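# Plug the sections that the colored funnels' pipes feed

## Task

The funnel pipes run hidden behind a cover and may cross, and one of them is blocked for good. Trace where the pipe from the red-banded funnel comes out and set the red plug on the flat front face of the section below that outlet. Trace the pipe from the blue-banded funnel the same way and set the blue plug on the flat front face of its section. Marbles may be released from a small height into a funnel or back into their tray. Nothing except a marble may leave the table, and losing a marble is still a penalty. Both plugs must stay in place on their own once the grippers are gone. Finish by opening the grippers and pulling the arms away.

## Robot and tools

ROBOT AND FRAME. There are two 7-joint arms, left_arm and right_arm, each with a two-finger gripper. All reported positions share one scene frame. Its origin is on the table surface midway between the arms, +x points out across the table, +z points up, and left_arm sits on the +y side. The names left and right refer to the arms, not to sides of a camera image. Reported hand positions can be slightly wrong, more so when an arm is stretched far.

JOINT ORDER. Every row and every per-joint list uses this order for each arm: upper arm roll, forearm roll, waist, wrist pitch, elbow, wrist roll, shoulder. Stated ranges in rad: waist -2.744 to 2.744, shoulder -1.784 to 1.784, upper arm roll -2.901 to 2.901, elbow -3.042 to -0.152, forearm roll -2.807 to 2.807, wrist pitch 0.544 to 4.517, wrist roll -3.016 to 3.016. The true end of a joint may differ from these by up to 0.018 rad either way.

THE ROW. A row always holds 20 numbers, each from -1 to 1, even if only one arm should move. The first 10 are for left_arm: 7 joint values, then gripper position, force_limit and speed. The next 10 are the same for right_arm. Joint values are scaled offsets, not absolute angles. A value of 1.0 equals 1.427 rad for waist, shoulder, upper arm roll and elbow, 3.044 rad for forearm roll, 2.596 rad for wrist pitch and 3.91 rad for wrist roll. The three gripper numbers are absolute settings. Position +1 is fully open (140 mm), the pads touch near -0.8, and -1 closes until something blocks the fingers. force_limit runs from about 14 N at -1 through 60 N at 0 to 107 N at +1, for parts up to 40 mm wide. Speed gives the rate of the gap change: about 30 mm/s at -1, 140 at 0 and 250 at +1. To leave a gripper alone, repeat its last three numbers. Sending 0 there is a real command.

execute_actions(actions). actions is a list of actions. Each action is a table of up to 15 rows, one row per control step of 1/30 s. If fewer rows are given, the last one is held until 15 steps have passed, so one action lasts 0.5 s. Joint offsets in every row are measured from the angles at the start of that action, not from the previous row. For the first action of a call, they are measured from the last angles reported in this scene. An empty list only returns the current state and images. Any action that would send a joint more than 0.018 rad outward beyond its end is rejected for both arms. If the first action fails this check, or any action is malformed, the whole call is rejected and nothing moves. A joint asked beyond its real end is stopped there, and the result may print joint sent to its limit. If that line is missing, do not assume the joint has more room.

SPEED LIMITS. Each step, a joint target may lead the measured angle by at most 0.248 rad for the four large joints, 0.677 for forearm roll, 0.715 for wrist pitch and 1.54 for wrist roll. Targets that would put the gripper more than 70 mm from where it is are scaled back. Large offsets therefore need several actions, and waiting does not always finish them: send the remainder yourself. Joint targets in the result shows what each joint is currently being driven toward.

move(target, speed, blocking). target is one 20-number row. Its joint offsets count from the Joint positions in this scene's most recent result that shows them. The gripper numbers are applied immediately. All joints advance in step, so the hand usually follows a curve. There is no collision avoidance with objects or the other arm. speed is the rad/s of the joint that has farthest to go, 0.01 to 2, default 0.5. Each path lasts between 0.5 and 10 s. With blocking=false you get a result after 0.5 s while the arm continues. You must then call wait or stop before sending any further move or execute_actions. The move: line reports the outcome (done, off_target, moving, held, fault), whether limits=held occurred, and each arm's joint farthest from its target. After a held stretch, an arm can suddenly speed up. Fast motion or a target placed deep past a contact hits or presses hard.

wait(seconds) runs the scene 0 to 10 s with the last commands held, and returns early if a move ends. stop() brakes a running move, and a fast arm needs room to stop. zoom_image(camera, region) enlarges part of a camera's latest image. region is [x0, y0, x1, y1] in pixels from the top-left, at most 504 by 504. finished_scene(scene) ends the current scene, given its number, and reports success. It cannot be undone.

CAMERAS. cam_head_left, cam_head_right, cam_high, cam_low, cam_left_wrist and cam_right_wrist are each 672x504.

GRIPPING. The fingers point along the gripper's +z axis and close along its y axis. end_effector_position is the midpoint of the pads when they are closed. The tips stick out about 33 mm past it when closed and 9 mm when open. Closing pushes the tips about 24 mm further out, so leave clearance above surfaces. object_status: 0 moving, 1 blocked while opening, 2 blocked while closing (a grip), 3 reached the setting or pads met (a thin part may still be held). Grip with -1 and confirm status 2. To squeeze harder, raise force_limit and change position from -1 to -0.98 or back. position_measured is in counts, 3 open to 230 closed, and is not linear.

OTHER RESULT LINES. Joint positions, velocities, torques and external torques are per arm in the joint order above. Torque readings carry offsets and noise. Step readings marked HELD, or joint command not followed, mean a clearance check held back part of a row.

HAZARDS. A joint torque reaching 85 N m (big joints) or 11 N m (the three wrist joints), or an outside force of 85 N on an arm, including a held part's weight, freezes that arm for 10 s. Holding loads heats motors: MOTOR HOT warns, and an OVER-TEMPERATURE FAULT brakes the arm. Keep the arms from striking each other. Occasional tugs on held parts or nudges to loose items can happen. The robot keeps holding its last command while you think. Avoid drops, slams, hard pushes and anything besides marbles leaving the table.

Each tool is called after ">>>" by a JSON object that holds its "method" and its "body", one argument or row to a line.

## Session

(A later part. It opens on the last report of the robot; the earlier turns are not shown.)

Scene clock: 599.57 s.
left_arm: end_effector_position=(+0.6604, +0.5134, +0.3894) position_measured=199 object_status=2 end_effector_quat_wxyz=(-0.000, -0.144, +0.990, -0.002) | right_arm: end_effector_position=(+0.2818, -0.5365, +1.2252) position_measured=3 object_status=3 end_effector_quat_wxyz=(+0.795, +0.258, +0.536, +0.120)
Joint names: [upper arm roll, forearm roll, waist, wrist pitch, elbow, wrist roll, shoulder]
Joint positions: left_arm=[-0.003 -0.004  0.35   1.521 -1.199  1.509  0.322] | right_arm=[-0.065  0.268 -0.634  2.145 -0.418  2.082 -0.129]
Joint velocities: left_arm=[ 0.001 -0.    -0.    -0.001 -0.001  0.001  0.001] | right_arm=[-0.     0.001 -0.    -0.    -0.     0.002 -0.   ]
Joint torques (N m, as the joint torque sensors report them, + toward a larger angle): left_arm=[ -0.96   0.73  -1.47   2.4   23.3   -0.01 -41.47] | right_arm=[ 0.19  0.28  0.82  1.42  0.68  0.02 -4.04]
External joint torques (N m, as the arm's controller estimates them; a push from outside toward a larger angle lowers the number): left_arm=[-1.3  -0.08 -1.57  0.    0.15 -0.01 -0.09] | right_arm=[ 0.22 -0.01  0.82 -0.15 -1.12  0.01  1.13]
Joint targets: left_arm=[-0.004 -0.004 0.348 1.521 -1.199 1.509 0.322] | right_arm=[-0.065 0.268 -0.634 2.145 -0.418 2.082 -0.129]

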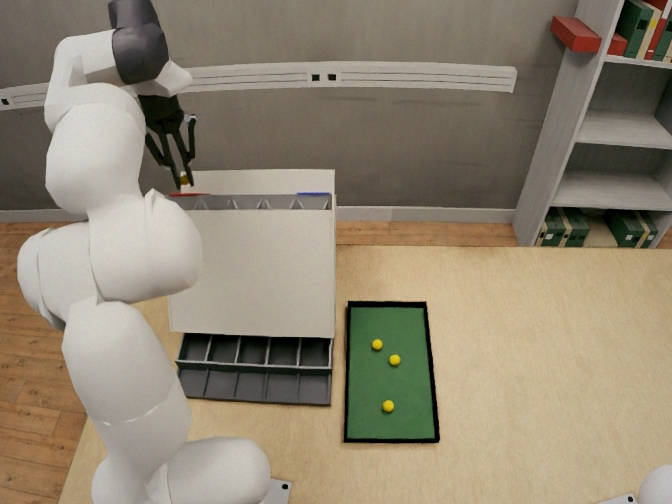

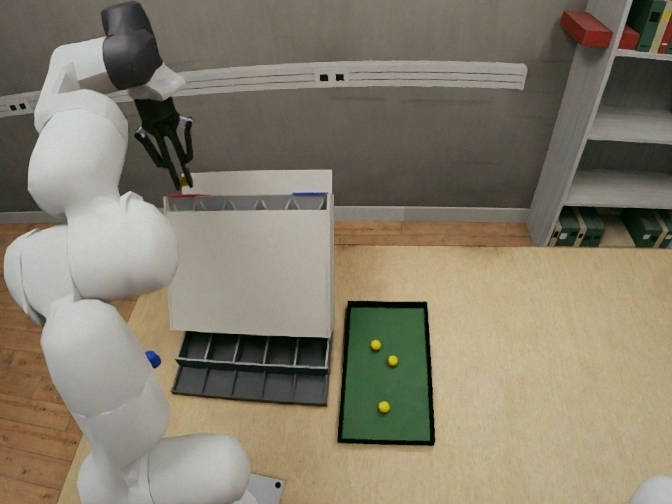

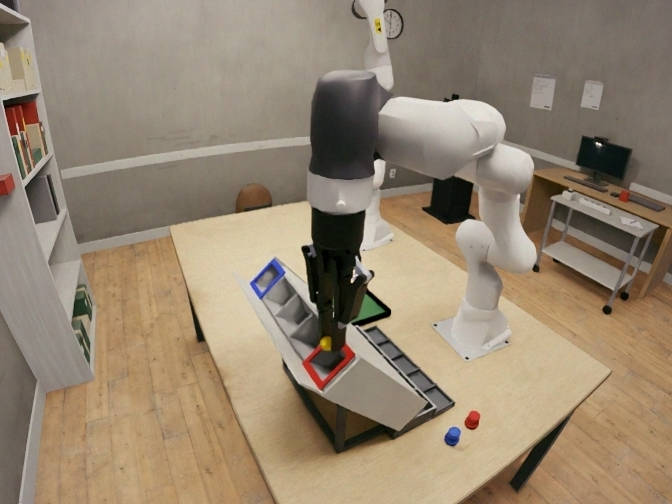

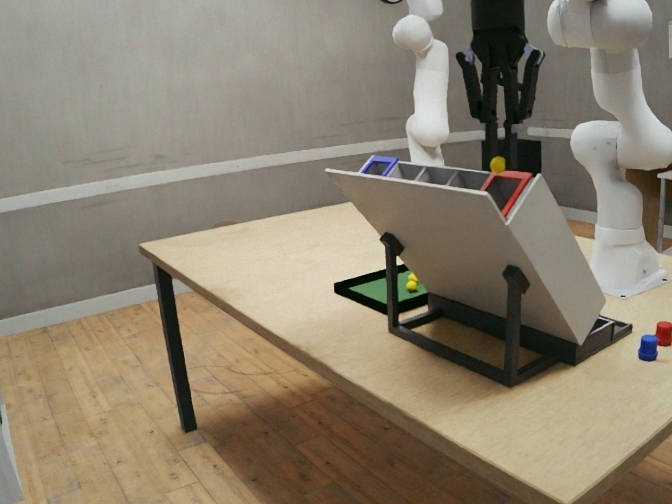

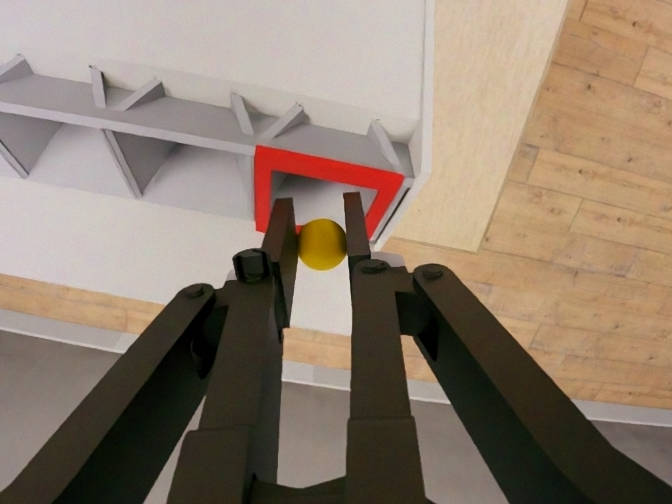

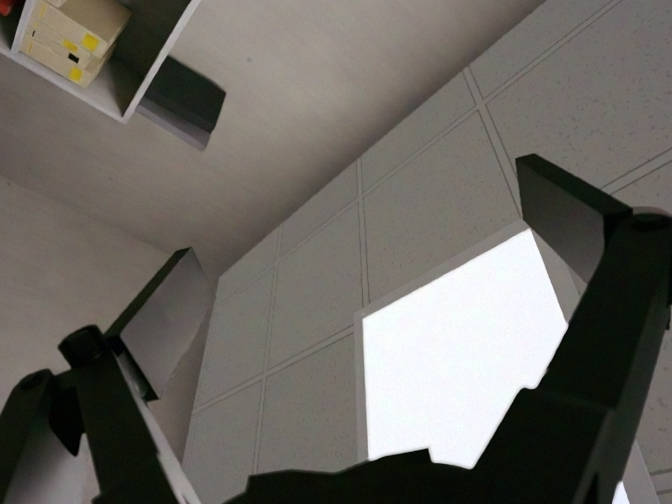

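>>> {"method": "execute_actions", "body": {
  "actions": [
    [[0,0,0,0,0,0,0,-0.1,0,0.3,0,0,0,0,0,0,0,1,0,0],[0,0,0,0,0,0,0,-0.1,0,0.3,0,0,0,0,0,0,0,1,0,0],[0,0,0,0,0,0,0,-0.1,0,0.3,0,0,0,0,0,0,0,1,0,0],[0,0,0.0045,0,0,0,-0.0058,-0.1,0,0.3,0,0,0,0,0,0,0,1,0,0],[0,0,0.0103,0,0,0,-0.0133,-0.1,0,0.3,0,0,0,0,0,0,0,1,0,0],[0,0,0.0174,0,-0.0113,0,-0.0224,-0.1,0,0.3,0,0,0,0,0,0,0,1,0,0],[0,0,0.0256,0,-0.0261,0,-0.0331,-0.1,0,0.3,0,0,0,0,0,0,0,1,0,0],[0,0,0.0349,0,-0.0441,0,-0.0451,-0.1,0,0.3,0,0,0,0,0,0,0,1,0,0],[0,0,0.0452,0.0076,-0.0651,0,-0.0585,-0.1,0,0.3,0,0,0,0,0,0,0,1,0,0],[0,0,0.0565,0.0161,-0.0890,0,-0.0729,-0.1,0,0.3,0,0,0,0,0,0,0,1,0,0],[0,0,0.0685,0.0257,-0.1155,0,-0.0885,-0.1,0,0.3,0,0,0,0,0,0,0,1,0,0],[0,0,0.0813,0.0361,-0.1444,0,-0.1050,-0.1,0,0.3,0,0,0,0,0,0,0,1,0,0],[0,0,0.0946,0.0473,-0.1755,0,-0.1223,-0.1,0,0.3,0,0,0,0,0,0,0,1,0,0],[0,0,0.1086,0.0592,-0.2086,0,-0.1403,-0.1,0,0.3,0,0,0,0,0,0,0,1,0,0],[0,0,0.1230,0.0718,-0.2436,0,-0.1589,-0.1,0,0.3,0,0,0,0,0,0,0,1,0,0]],
    [[0,0,0.0453,0.0529,-0.1078,0,-0.0586,-0.1,0,0.3,0,0,0,0,0,0,0,1,0,0],[0,0,0.0604,0.0665,-0.1457,0,-0.0780,-0.1,0,0.3,0,0,0,0,0,0,0,1,0,0],[0,0,0.0756,0.0804,-0.1848,0,-0.0977,-0.1,0,0.3,0,0,0,0,0,0,0,1,0,0],[0,0,0.0910,0.0947,-0.2249,0,-0.1176,-0.1,0,0.3,0,0,0,0,0,0,0,1,0,0],[0,0,0.1064,0.1091,-0.2657,0,-0.1375,-0.1,0,0.3,0,0,0,0,0,0,0,1,0,0],[0,0,0.1217,0.1238,-0.3071,0,-0.1572,-0.1,0,0.3,0,0,0,0,0,0,0,1,0,0],[0,0,0.1369,0.1385,-0.3488,0,-0.1768,-0.1,0,0.3,0,0,0,0,0,0,0,1,0,0],[0,0,0.1518,0.1531,-0.3907,0,-0.1961,-0.1,0,0.3,0,0,0,0,0,0,0,1,0,0],[0,0,0.1663,0.1677,-0.4325,0,-0.2149,-0.1,0,0.3,0,0,0,0,0,0,0,1,0,0],[0,0,0.1805,0.1821,-0.4741,0,-0.2332,-0.1,0,0.3,0,0,0,0,0,0,0,1,0,0],[0,0,0.1941,0.1962,-0.5151,0,-0.2508,-0.1,0,0.3,0,0,0,0,0,0,0,1,0,0],[0,0,0.2071,0.2100,-0.5555,0,-0.2676,-0.1,0,0.3,0,0,0,0,0,0,0,1,0,0],[0,0,0.2194,0.2234,-0.5950,0,-0.2835,-0.1,0,0.3,0,0,0,0,0,0,0,1,0,0],[0,0,0.2310,0.2363,-0.6334,0,-0.2985,-0.1,0,0.3,0,0,0,0,0,0,0,1,0,0],[0,0,0.2417,0.2486,-0.6705,0,-0.3123,-0.1,0,0.3,0,0,0,0,0,0,0,1,0,0]],
    [[0,0,0.0372,0.0752,-0.1247,0,-0.0481,-0.1,0,0.3,0,0,0,0,0,0,0,1,0,0],[0,0,0.0459,0.0861,-0.1586,0,-0.0593,-0.1,0,0.3,0,0,0,0,0,0,0,1,0,0],[0,0,0.0535,0.0962,-0.1906,0,-0.0691,-0.1,0,0.3,0,0,0,0,0,0,0,1,0,0],[0,0,0.0598,0.1053,-0.2204,0,-0.0773,-0.1,0,0.3,0,0,0,0,0,0,0,1,0,0],[0,0,0.0648,0.1135,-0.2479,0,-0.0837,-0.1,0,0.3,0,0,0,0,0,0,0,1,0,0],[0,0,0.0684,0.1207,-0.2728,0,-0.0884,-0.1,0,0.3,0,0,0,0,0,0,0,1,0,0],[0,0,0.0706,0.1266,-0.2950,0,-0.0912,-0.1,0,0.3,0,0,0,0,0,0,0,1,0,0],[0,0,0.0711,0.1314,-0.3143,0,-0.0919,-0.1,0,0.3,0,0,0,0,0,0,0,1,0,0],[0,0,0.0700,0.1348,-0.3303,0,-0.0905,-0.1,0,0.3,0,0,0,0,0,0,0,1,0,0],[0,0,0.0672,0.1369,-0.3430,0,-0.0868,-0.1,0,0.3,0,0,0,0,0,0,0,1,0,0],[0,0,0.0672,0.1375,-0.3522,0,-0.0868,-0.1,0,0.3,0,0,0,0,0,0,0,1,0,0],[0,0,0.0672,0.1365,-0.3575,0,-0.0868,-0.1,0,0.3,0,0,0,0,0,0,0,1,0,0],[0,0,0.0672,0.1339,-0.3589,0,-0.0868,-0.1,0,0.3,0,0,0,0,0,0,0,1,0,0],[0,0,0.0672,0.1296,-0.3561,0,-0.0868,-0.1,0,0.3,0,0,0,0,0,0,0,1,0,0],[0,0,0.0672,0.1235,-0.3488,0,-0.0868,-0.1,0,0.3,0,0,0,0,0,0,0,1,0,0]]
  ]
}}

>>> {"method": "execute_actions", "body": {
  "actions": []
}}

Scene clock: 721.07 s.
left_arm: end_effector_position=(+0.2952, +0.6207, +0.1065) position_measured=141 object_status=3 end_effector_quat_wxyz=(-0.005, -0.402, +0.916, -0.003) | right_arm: end_effector_position=(+0.2818, -0.5365, +1.2252) position_measured=3 object_status=3 end_effector_quat_wxyz=(+0.795, +0.258, +0.536, +0.120)
Joint names: [upper arm roll, forearm roll, waist, wrist pitch, elbow, wrist roll, shoulder]
Joint positions: left_arm=[-0.001 -0.004  0.883  2.401 -2.782  1.509 -0.369] | right_arm=[-0.065  0.268 -0.634  2.145 -0.418  2.082 -0.129]
Joint velocities: left_arm=[-0.001 -0.     0.     0.023 -0.014 -0.002 -0.001] | right_arm=[-0.     0.001 -0.001  0.001  0.001  0.001  0.001]
Joint torques (N m, as the joint torque sensors report them, + toward a larger angle): left_arm=[ -0.96   0.56   0.25   3.51  23.43  -0.09 -17.66] | right_arm=[ 0.15  0.31  0.65  1.4   0.68  0.   -3.77]
External joint torques (N m, as the arm's controller estimates them; a push from outside toward a larger angle lowers the number): left_arm=[-0.57 -0.07  0.32  0.4  -1.43 -0.09  0.94] | right_arm=[ 0.19  0.03  0.66 -0.18 -1.17 -0.01  1.5 ]
External joint torques at the end of the 1st action: left_arm=[-0.44 -0.09  1.75  0.41 -1.68 -0.07 -2.15] | right_arm=[ 0.02 -0.01  0.79 -0.19 -1.26  0.02  1.05]
External joint torques at the end of the 2nd action: left_arm=[-0.39  0.01  1.68  0.54 -3.14  0.03 -1.27] | right_arm=[-0.08 -0.02  0.54 -0.17 -1.21  0.05  1.27]
Joint targets: left_arm=[-0.002 -0.004 0.884 2.411 -2.779 1.509 -0.372] | right_arm=[-0.065 0.268 -0.634 2.145 -0.418 2.082 -0.129]
Step readings (joint positions; steps 1 to 15: 1st action; 16 to 30: 2nd action; 31 to 45: 3rd action):
0: left_arm=[-0.003 -0.004 0.350 1.521 -1.199 1.509 0.322] | right_arm=[-0.065 0.268 -0.634 2.145 -0.418 2.082 -0.129]
1: left_arm=[-0.003 -0.004 0.350 1.521 -1.199 1.509 0.322] | right_arm=[-0.065 0.268 -0.634 2.145 -0.418 2.082 -0.129]
2: left_arm=[-0.003 -0.004 0.350 1.521 -1.199 1.509 0.322] | right_arm=[-0.065 0.268 -0.634 2.145 -0.418 2.082 -0.129]
4: left_arm=[-0.003 -0.004 0.350 1.521 -1.199 1.509 0.322] | right_arm=[-0.065 0.268 -0.634 2.145 -0.418 2.082 -0.129]
8: left_arm=[-0.006 -0.004 0.370 1.522 -1.228 1.509 0.292] | right_arm=[-0.065 0.268 -0.634 2.145 -0.418 2.082 -0.129]
15: left_arm=[-0.005 -0.004 0.480 1.608 -1.448 1.509 0.148] | right_arm=[-0.065 0.268 -0.634 2.145 -0.418 2.082 -0.129]
16: left_arm=[-0.005 -0.004 0.500 1.632 -1.495 1.509 0.122] | right_arm=[-0.065 0.268 -0.634 2.145 -0.418 2.082 -0.129]
17: left_arm=[-0.005 -0.004 0.520 1.658 -1.544 1.509 0.096] | right_arm=[-0.065 0.268 -0.634 2.145 -0.418 2.082 -0.129]
19: left_arm=[-0.005 -0.004 0.562 1.715 -1.649 1.509 0.041] | right_arm=[-0.065 0.268 -0.634 2.145 -0.418 2.082 -0.129]
23: left_arm=[-0.004 -0.004 0.649 1.845 -1.875 1.509 -0.071] | right_arm=[-0.065 0.268 -0.634 2.145 -0.418 2.082 -0.129]
30: left_arm=[-0.002 -0.004 0.788 2.091 -2.281 1.509 -0.248] | right_arm=[-0.065 0.268 -0.634 2.145 -0.418 2.082 -0.129]
31: left_arm=[-0.002 -0.004 0.804 2.125 -2.337 1.509 -0.270] | right_arm=[-0.065 0.268 -0.634 2.145 -0.418 2.082 -0.129]
32: left_arm=[-0.001 -0.004 0.820 2.158 -2.390 1.509 -0.290] | right_arm=[-0.065 0.268 -0.634 2.145 -0.418 2.082 -0.129]
34: left_arm=[-0.000 -0.004 0.847 2.220 -2.490 1.509 -0.324] | right_arm=[-0.065 0.268 -0.634 2.145 -0.418 2.082 -0.129]
38: left_arm=[-0.000 -0.004 0.879 2.324 -2.654 1.509 -0.365] | right_arm=[-0.065 0.268 -0.634 2.145 -0.418 2.082 -0.129]
45: Joint positions above

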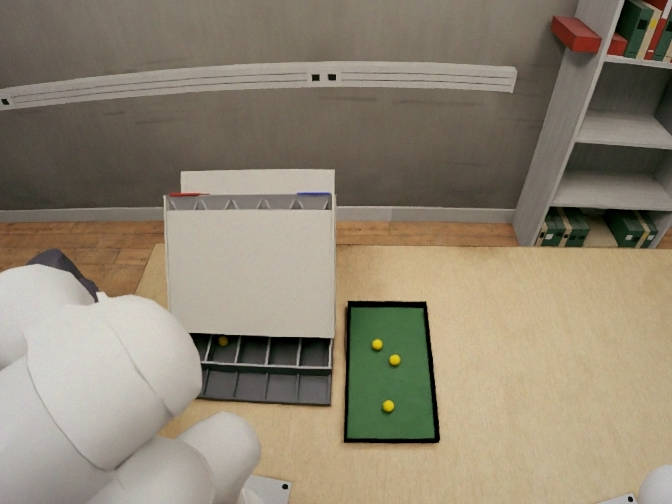

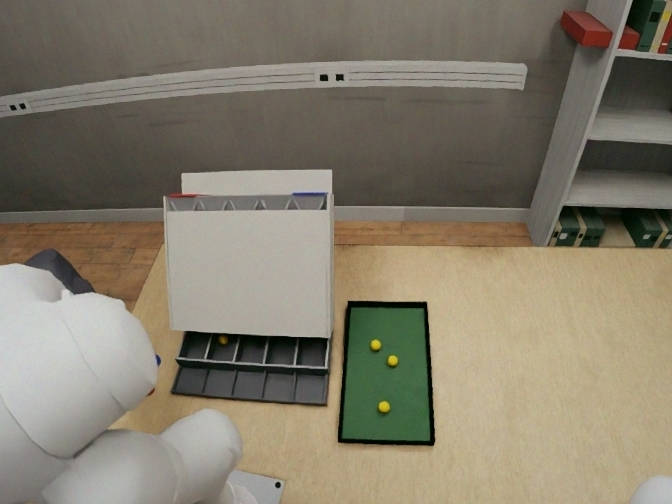

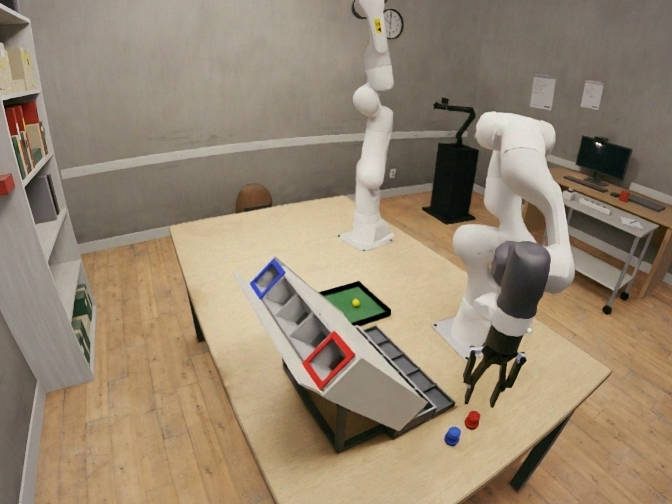

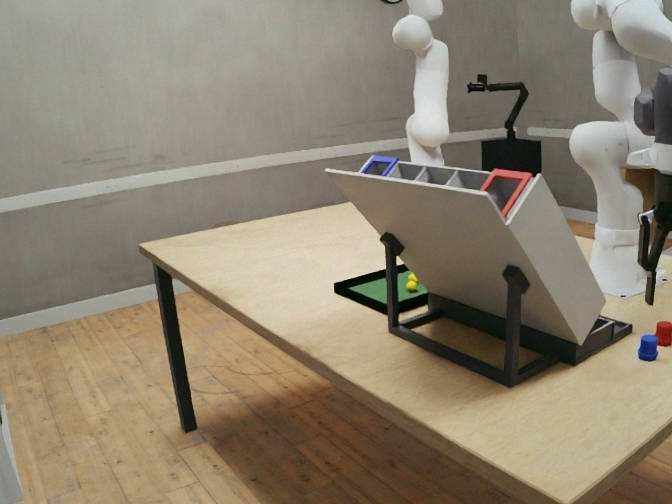

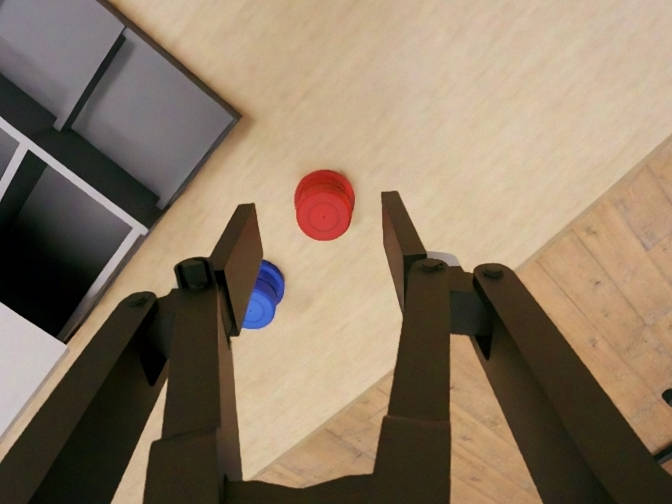

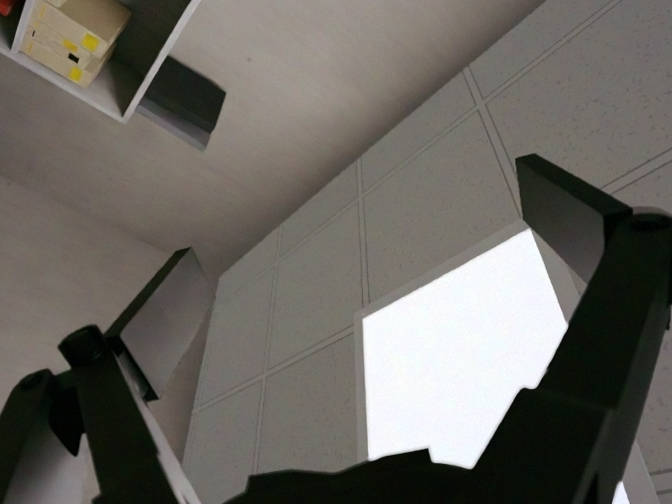

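Scene clock: 721.07 s.
left_arm: end_effector_position=(+0.2952, +0.6207, +0.1065) position_measured=141 object_status=3 end_effector_quat_wxyz=(-0.005, -0.402, +0.916, -0.003) | right_arm: end_effector_position=(+0.2818, -0.5365, +1.2252) position_measured=3 object_status=3 end_effector_quat_wxyz=(+0.795, +0.258, +0.536, +0.120)
Joint names: [upper arm roll, forearm roll, waist, wrist pitch, elbow, wrist roll, shoulder]
Joint positions: left_arm=[-0.001 -0.004  0.883  2.401 -2.782  1.509 -0.369] | right_arm=[-0.065  0.268 -0.634  2.145 -0.418  2.082 -0.129]
Joint velocities: left_arm=[-0.001 -0.     0.     0.023 -0.014 -0.002 -0.001] | right_arm=[-0.     0.001 -0.001  0.001  0.001  0.001  0.001]
Joint torques (N m, as the joint torque sensors report them, + toward a larger angle): left_arm=[ -0.96   0.56   0.25   3.51  23.43  -0.09 -17.66] | right_arm=[ 0.15  0.31  0.65  1.4   0.68  0.   -3.77]
External joint torques (N m, as the arm's controller estimates them; a push from outside toward a larger angle lowers the number): left_arm=[-0.57 -0.07  0.32  0.4  -1.43 -0.09  0.94] | right_arm=[ 0.19  0.03  0.66 -0.18 -1.17 -0.01  1.5 ]
Joint targets: left_arm=[-0.002 -0.004 0.884 2.411 -2.779 1.509 -0.372] | right_arm=[-0.065 0.268 -0.634 2.145 -0.418 2.082 -0.129]

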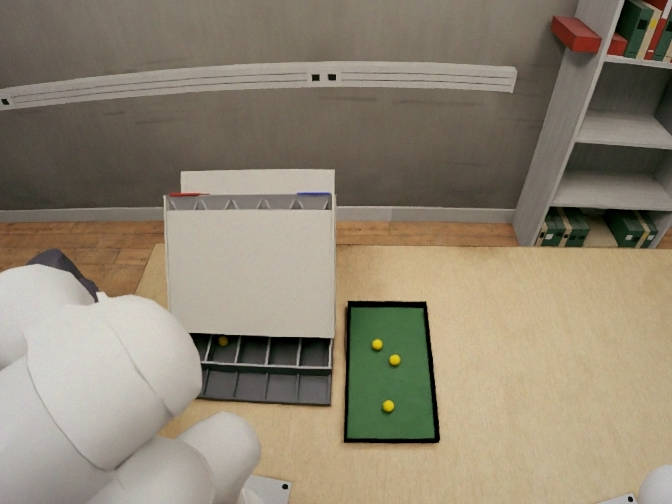

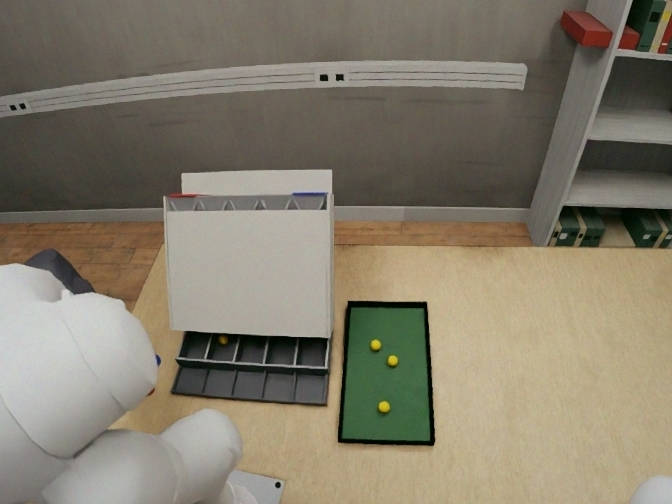

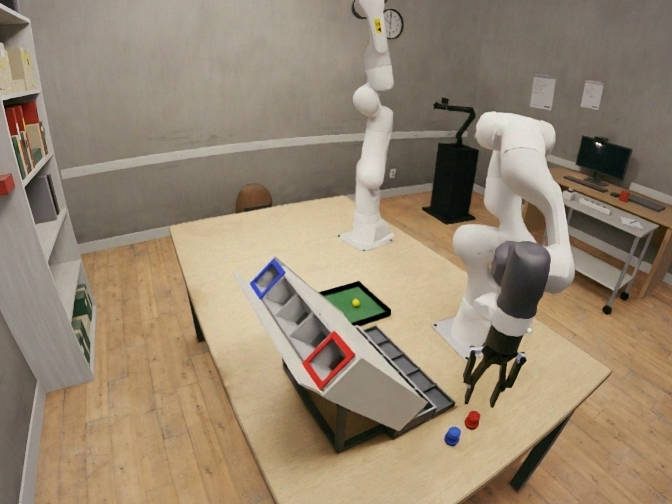

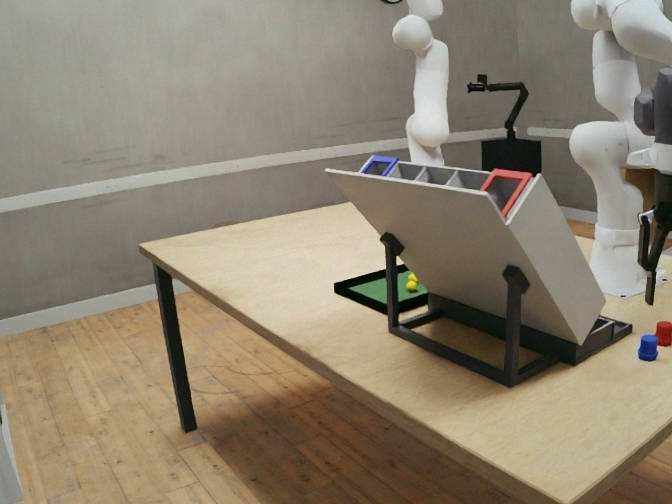

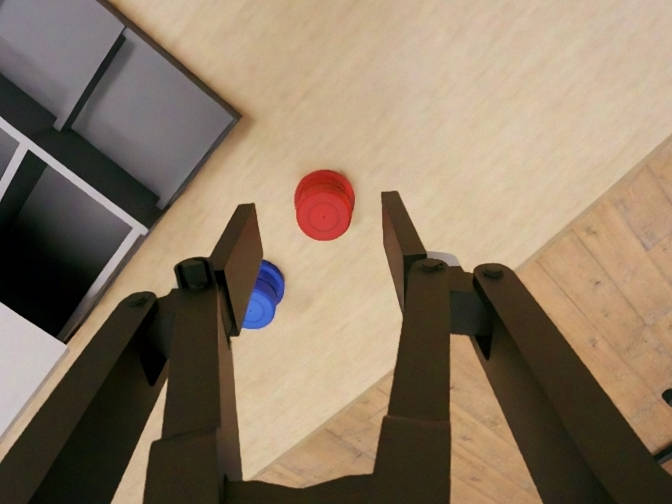

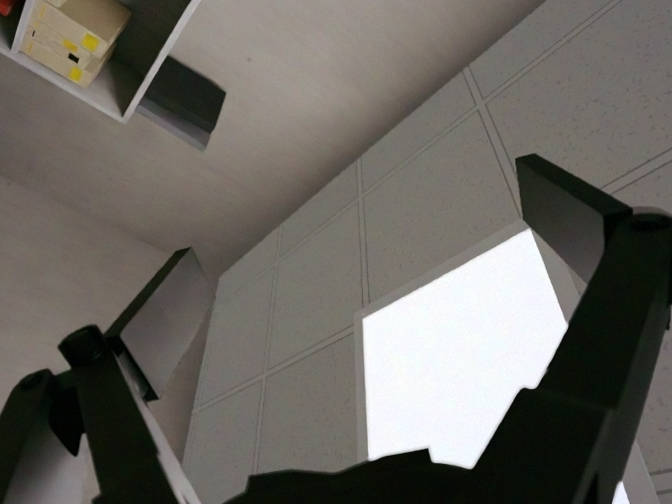

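>>> {"method": "execute_actions", "body": {
  "actions": []
}}

>>> {"method": "zoom_image", "body": {
  "camera": "cam_left_wrist",
  "region": [220, 140, 420, 340]
}}

>>> {"method": "zoom_image", "body": {
  "camera": "cam_head_right",
  "region": [150, 310, 350, 420]
}}

Scene clock: 725.47 s.
left_arm: end_effector_position=(+0.2975, +0.6229, +0.1076) position_measured=141 object_status=3 end_effector_quat_wxyz=(-0.001, -0.401, +0.916, -0.001) | right_arm: end_effector_position=(+0.2818, -0.5365, +1.2252) position_measured=3 object_status=3 end_effector_quat_wxyz=(+0.795, +0.258, +0.536, +0.120)
Joint names: [upper arm roll, forearm roll, waist, wrist pitch, elbow, wrist roll, shoulder]
Joint positions: left_arm=[-0.001 -0.004  0.883  2.409 -2.781  1.509 -0.37 ] | right_arm=[-0.065  0.268 -0.634  2.145 -0.418  2.082 -0.129]
Joint velocities: left_arm=[ 0.001  0.001  0.002 -0.001  0.001  0.    -0.001] | right_arm=[ 0.001  0.     0.001 -0.001  0.     0.001 -0.   ]
Joint torques (N m, as the joint torque sensors report them, + toward a larger angle): left_arm=[ -1.17   0.47   0.79   2.67  22.06   0.03 -17.52] | right_arm=[-0.19  0.32  0.85  1.46  0.61  0.02 -3.78]
External joint torques (N m, as the arm's controller estimates them; a push from outside toward a larger angle lowers the number): left_arm=[-0.91 -0.07  0.73  0.25  1.1   0.03 -1.77] | right_arm=[-0.17  0.02  0.84 -0.12 -1.24  0.01  1.47]
Joint targets: left_arm=[-0.002 -0.004 0.884 2.411 -2.779 1.509 -0.372] | right_arm=[-0.065 0.268 -0.634 2.145 -0.418 2.082 -0.129]

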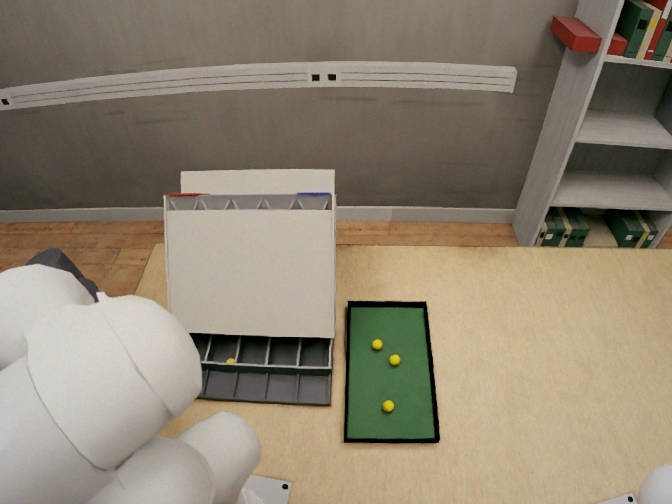

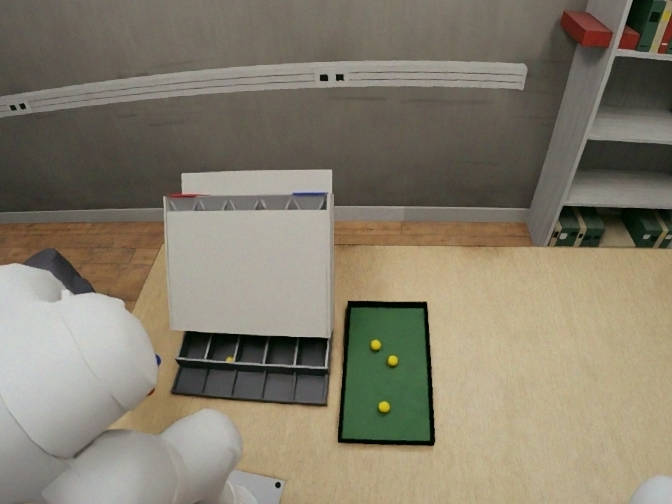

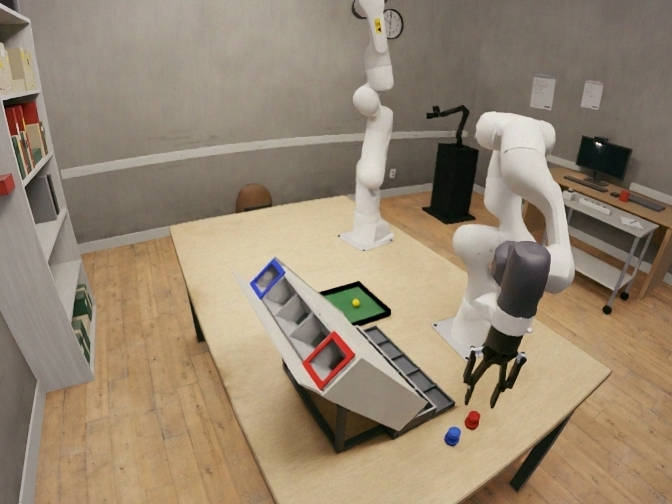

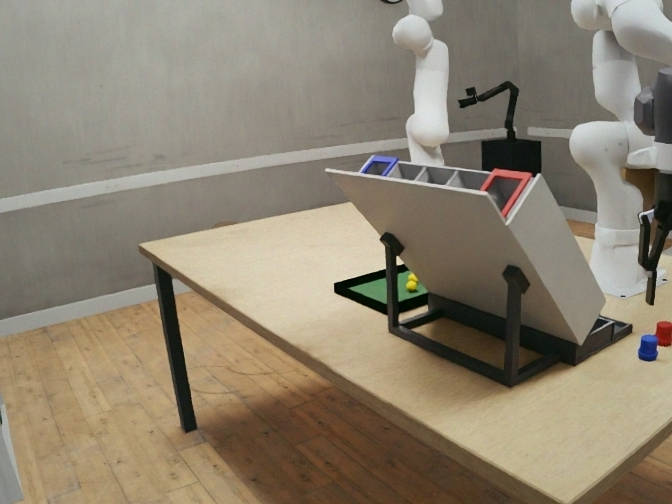

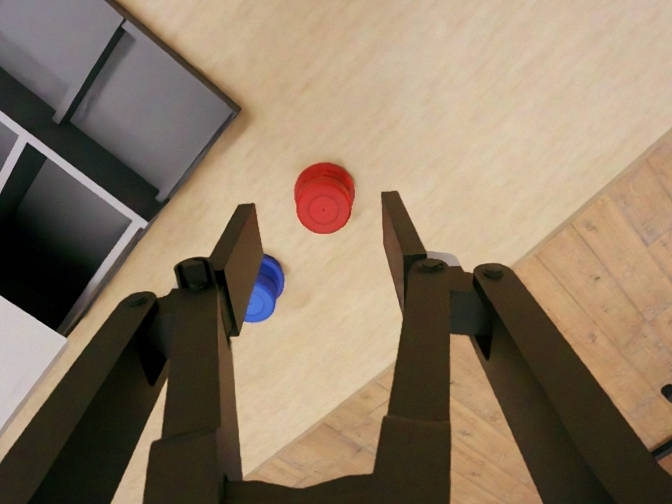

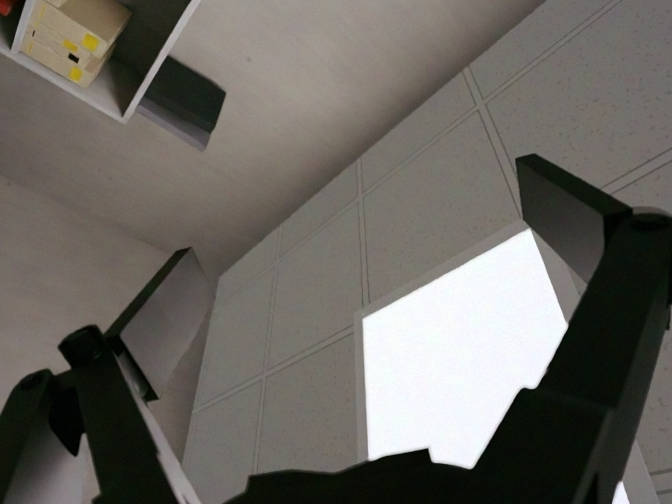

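Region (220, 140, 420, 340) of cam_left_wrist's 672x504 image, scaled by 2.520, with more detail than that image has.

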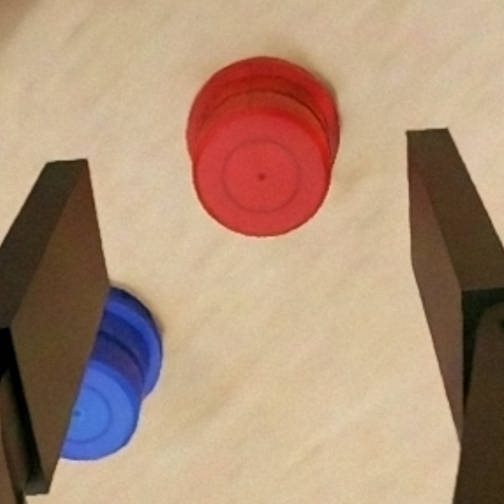

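Region (150, 310, 350, 420) of cam_head_right's 672x504 image, scaled by 2.520, with more detail than that image has; it fills the top 277 rows of this view, and the rest is white.

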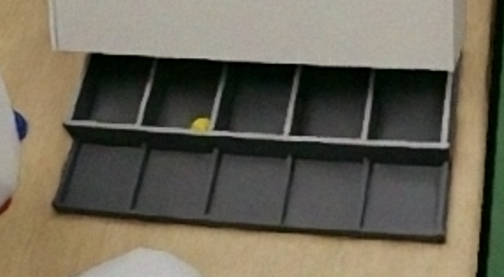

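>>> {"method": "execute_actions", "body": {
  "actions": [
    [[0,0,-0.001,0.0101,-0.0010,0,0.0077,-0.1,0,0.3,0,0,0,0,0,0,0,1,0,0],[0,0,-0.002,0.0207,-0.0022,0,0.0173,-0.1,0,0.3,0,0,0,0,0,0,0,1,0,0],[0,0,-0.003,0.0316,-0.0037,0,0.0285,-0.1,0,0.3,0,0,0,0,0,0,0,1,0,0],[0,0,-0.003,0.0423,-0.0052,0,0.0407,-0.1,0,0.3,0,0,0,0,0,0,0,1,0,0],[0,0,-0.003,0.0527,-0.0069,0,0.0536,-0.1,0,0.3,0,0,0,0,0,0,0,1,0,0],[0,0,-0.003,0.0625,-0.0086,0,0.0667,-0.1,0,0.3,0,0,0,0,0,0,0,1,0,0],[0,0,-0.003,0.0713,-0.0102,0,0.0796,-0.1,0,0.3,0,0,0,0,0,0,0,1,0,0],[0,0,-0.003,0.0790,-0.0118,0,0.0918,-0.1,0,0.3,0,0,0,0,0,0,0,1,0,0],[0,0,-0.003,0.0852,-0.0132,0,0.1030,-0.1,0,0.3,0,0,0,0,0,0,0,1,0,0],[0,0,-0.003,0.0897,-0.0145,0,0.1126,-1,0,-0.3,0,0,0,0,0,0,0,1,0,0],[0,0,-0.003,0.0922,-0.0155,0,0.1203,-1,0,-0.3,0,0,0,0,0,0,0,1,0,0],[0,0,-0.003,0.0925,-0.0161,0,0.1256,-1,0,-0.3,0,0,0,0,0,0,0,1,0,0],[0,0,-0.003,0.0901,-0.0165,0,0.1280,-1,0,-0.3,0,0,0,0,0,0,0,1,0,0],[0,0,-0.003,0.0851,-0.0164,0,0.1272,-1,0,-0.3,0,0,0,0,0,0,0,1,0,0],[0,0,-0.003,0.0775,-0.0160,0,0.1228,-1,0,-0.3,0,0,0,0,0,0,0,1,0,0]]
  ]
}}

Scene clock: 748.67 s.
left_arm: end_effector_position=(+0.3015, +0.6259, +0.0515) position_measured=169 object_status=0 end_effector_quat_wxyz=(-0.002, -0.401, +0.916, -0.002) | right_arm: end_effector_position=(+0.2818, -0.5365, +1.2252) position_measured=3 object_status=3 end_effector_quat_wxyz=(+0.795, +0.258, +0.536, +0.120)
Joint names: [upper arm roll, forearm roll, waist, wrist pitch, elbow, wrist roll, shoulder]
Joint positions: left_arm=[-0.001 -0.004  0.881  2.604 -2.803  1.509 -0.195] | right_arm=[-0.065  0.268 -0.634  2.145 -0.418  2.082 -0.129]
Joint velocities: left_arm=[-0.    -0.002 -0.     0.013 -0.028  0.     0.053] | right_arm=[ 0.001 -0.001  0.     0.001  0.001 -0.     0.   ]
Joint torques (N m, as the joint torque sensors report them, + toward a larger angle): left_arm=[ -0.7    0.45  -0.52   3.18  19.5    0.03 -20.91] | right_arm=[ 0.32  0.25  0.74  1.39  0.4   0.   -3.91]
External joint torques (N m, as the arm's controller estimates them; a push from outside toward a larger angle lowers the number): left_arm=[-0.56  0.05 -0.54  0.34 -0.9   0.03  1.56] | right_arm=[ 0.35 -0.04  0.73 -0.16 -1.26 -0.01  0.97]
Joint targets: left_arm=[-0.001 -0.004 0.879 2.611 -2.804 1.509 -0.195] | right_arm=[-0.065 0.268 -0.634 2.145 -0.418 2.082 -0.129]
Step readings (joint positions):
0: left_arm=[-0.001 -0.004 0.883 2.410 -2.781 1.509 -0.370] | right_arm=[-0.065 0.268 -0.634 2.145 -0.418 2.082 -0.129]
1: left_arm=[-0.001 -0.004 0.883 2.413 -2.781 1.509 -0.369] | right_arm=[-0.065 0.268 -0.634 2.145 -0.418 2.082 -0.129]
2: left_arm=[-0.001 -0.004 0.883 2.421 -2.781 1.509 -0.364] | right_arm=[-0.065 0.268 -0.634 2.145 -0.418 2.082 -0.129]
4: left_arm=[-0.001 -0.004 0.882 2.448 -2.782 1.509 -0.345] | right_arm=[-0.065 0.268 -0.634 2.145 -0.418 2.082 -0.129]
8: left_arm=[-0.001 -0.004 0.881 2.522 -2.789 1.509 -0.280] | right_arm=[-0.065 0.268 -0.634 2.145 -0.418 2.082 -0.129]
15: Joint positions above

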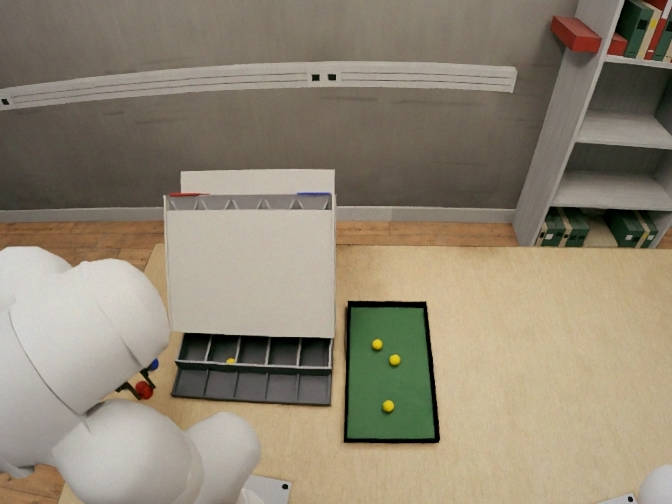

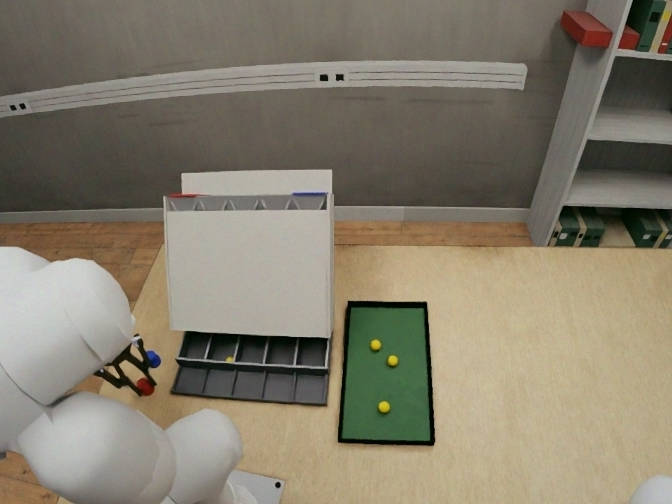

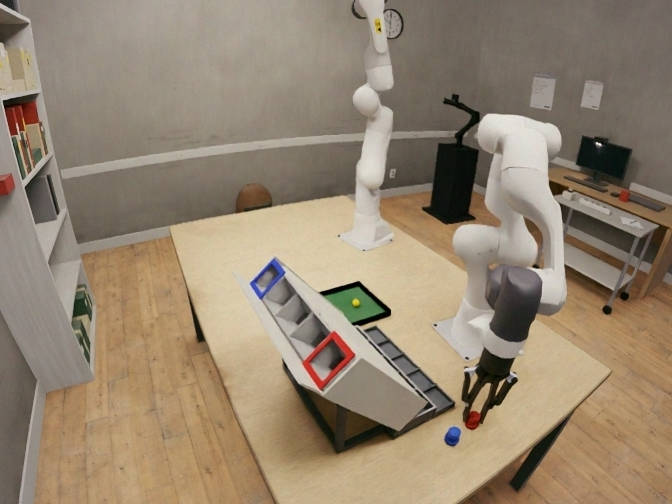

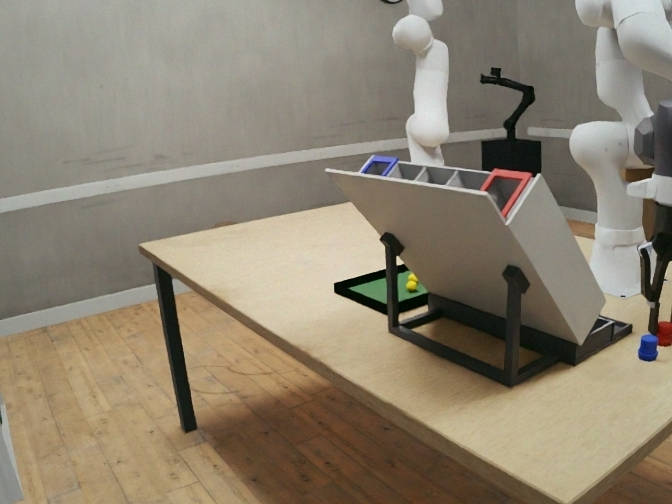

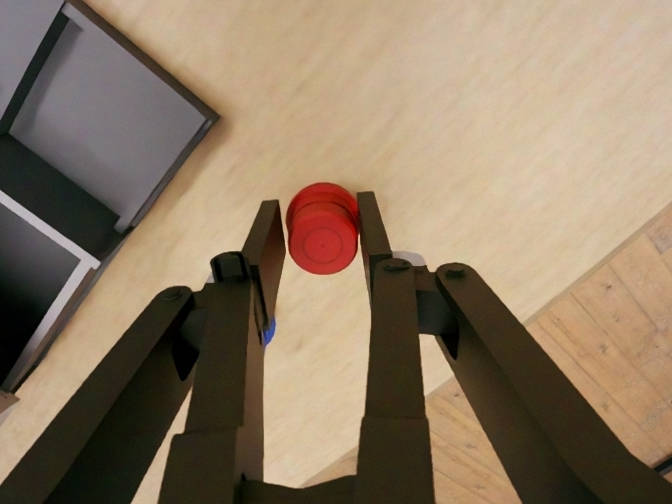

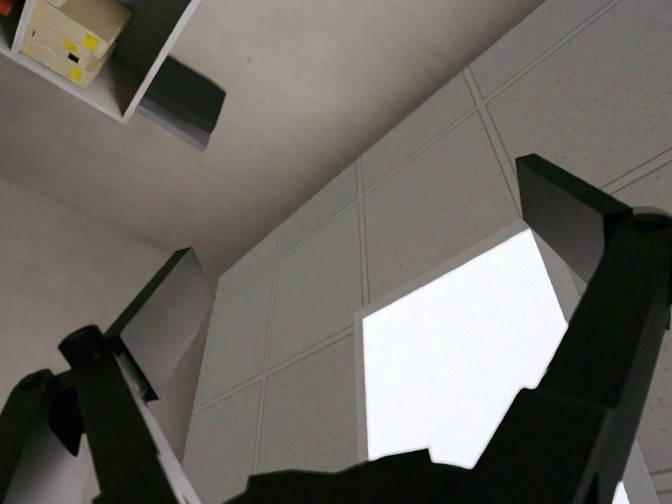

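>>> {"method": "execute_actions", "body": {
  "actions": []
}}

Scene clock: 755.07 s.
left_arm: end_effector_position=(+0.3016, +0.6260, +0.0513) position_measured=191 object_status=2 end_effector_quat_wxyz=(-0.001, -0.401, +0.916, -0.001) | right_arm: end_effector_position=(+0.2818, -0.5365, +1.2252) position_measured=3 object_status=3 end_effector_quat_wxyz=(+0.795, +0.258, +0.536, +0.120)
Joint names: [upper arm roll, forearm roll, waist, wrist pitch, elbow, wrist roll, shoulder]
Joint positions: left_arm=[-0.001 -0.004  0.881  2.605 -2.804  1.509 -0.195] | right_arm=[-0.065  0.268 -0.634  2.145 -0.418  2.082 -0.129]
Joint velocities: left_arm=[ 0.001  0.001  0.001 -0.     0.    -0.     0.   ] | right_arm=[ 0.001 -0.001  0.001 -0.    -0.001  0.001  0.   ]
Joint torques (N m, as the joint torque sensors report them, + toward a larger angle): left_arm=[ -0.69   0.41  -0.67   3.22  17.61  -0.07 -19.44] | right_arm=[-0.17  0.26  1.    1.34  0.63  0.07 -3.68]
External joint torques (N m, as the arm's controller estimates them; a push from outside toward a larger angle lowers the number): left_arm=[-0.52 -0.01 -0.67  0.81 -0.58 -0.07 -0.32] | right_arm=[-0.14 -0.02  1.   -0.21 -1.04  0.06  1.24]
Joint targets: left_arm=[-0.001 -0.004 0.879 2.611 -2.804 1.509 -0.195] | right_arm=[-0.065 0.268 -0.634 2.145 -0.418 2.082 -0.129]

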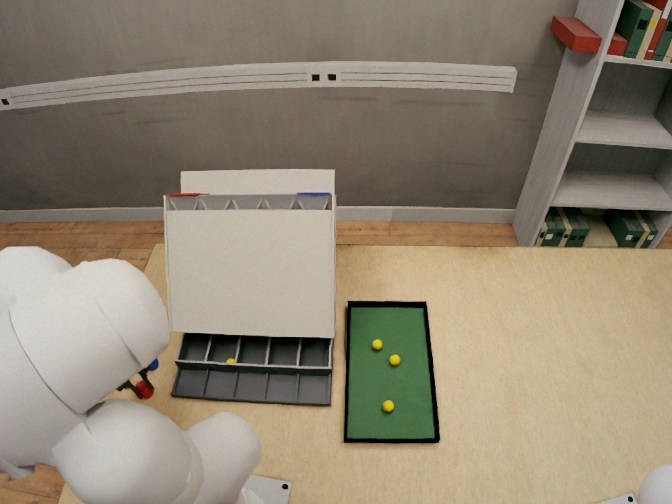

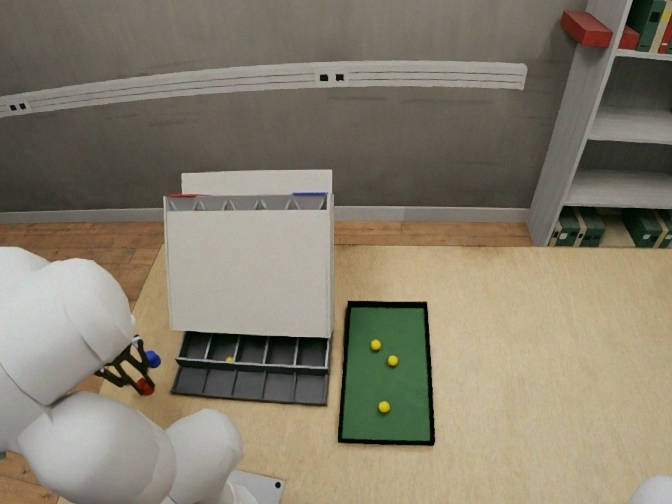

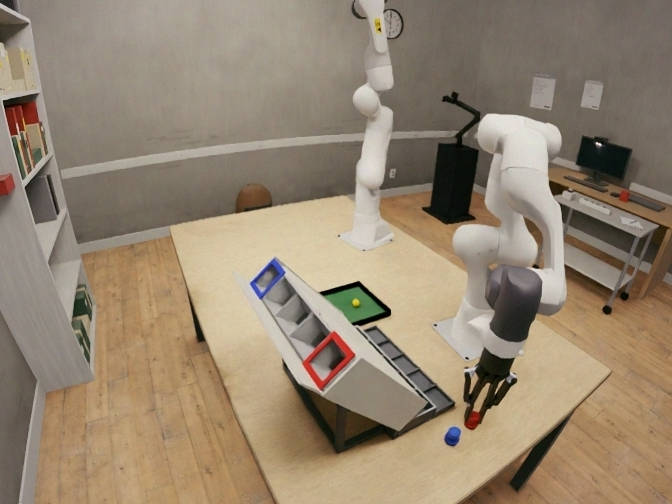

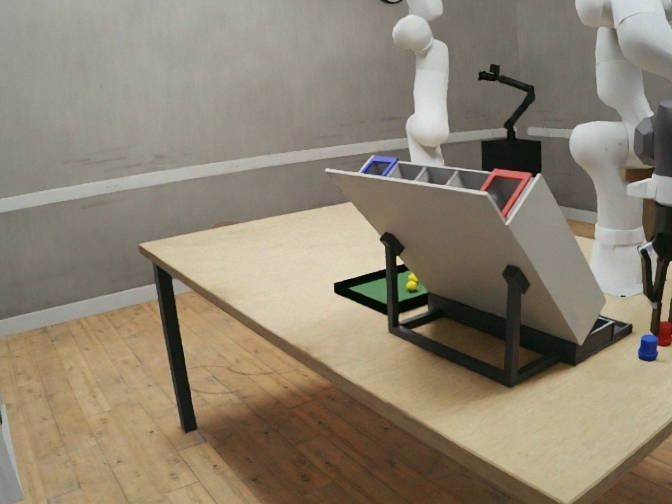

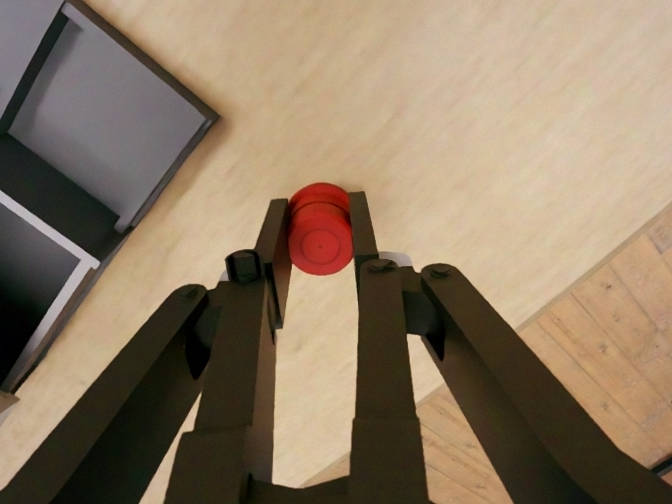

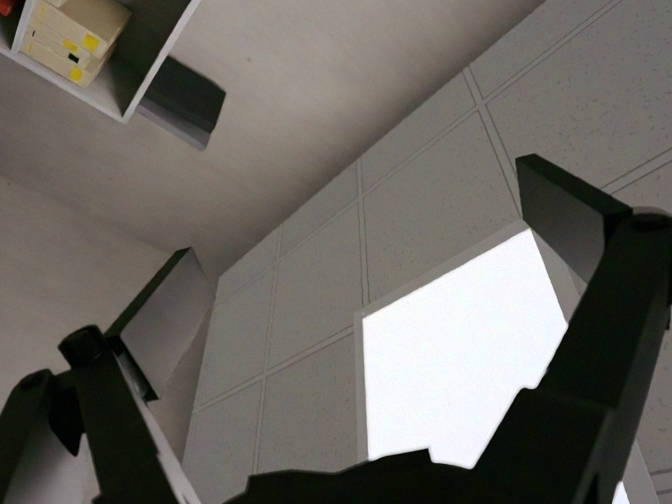

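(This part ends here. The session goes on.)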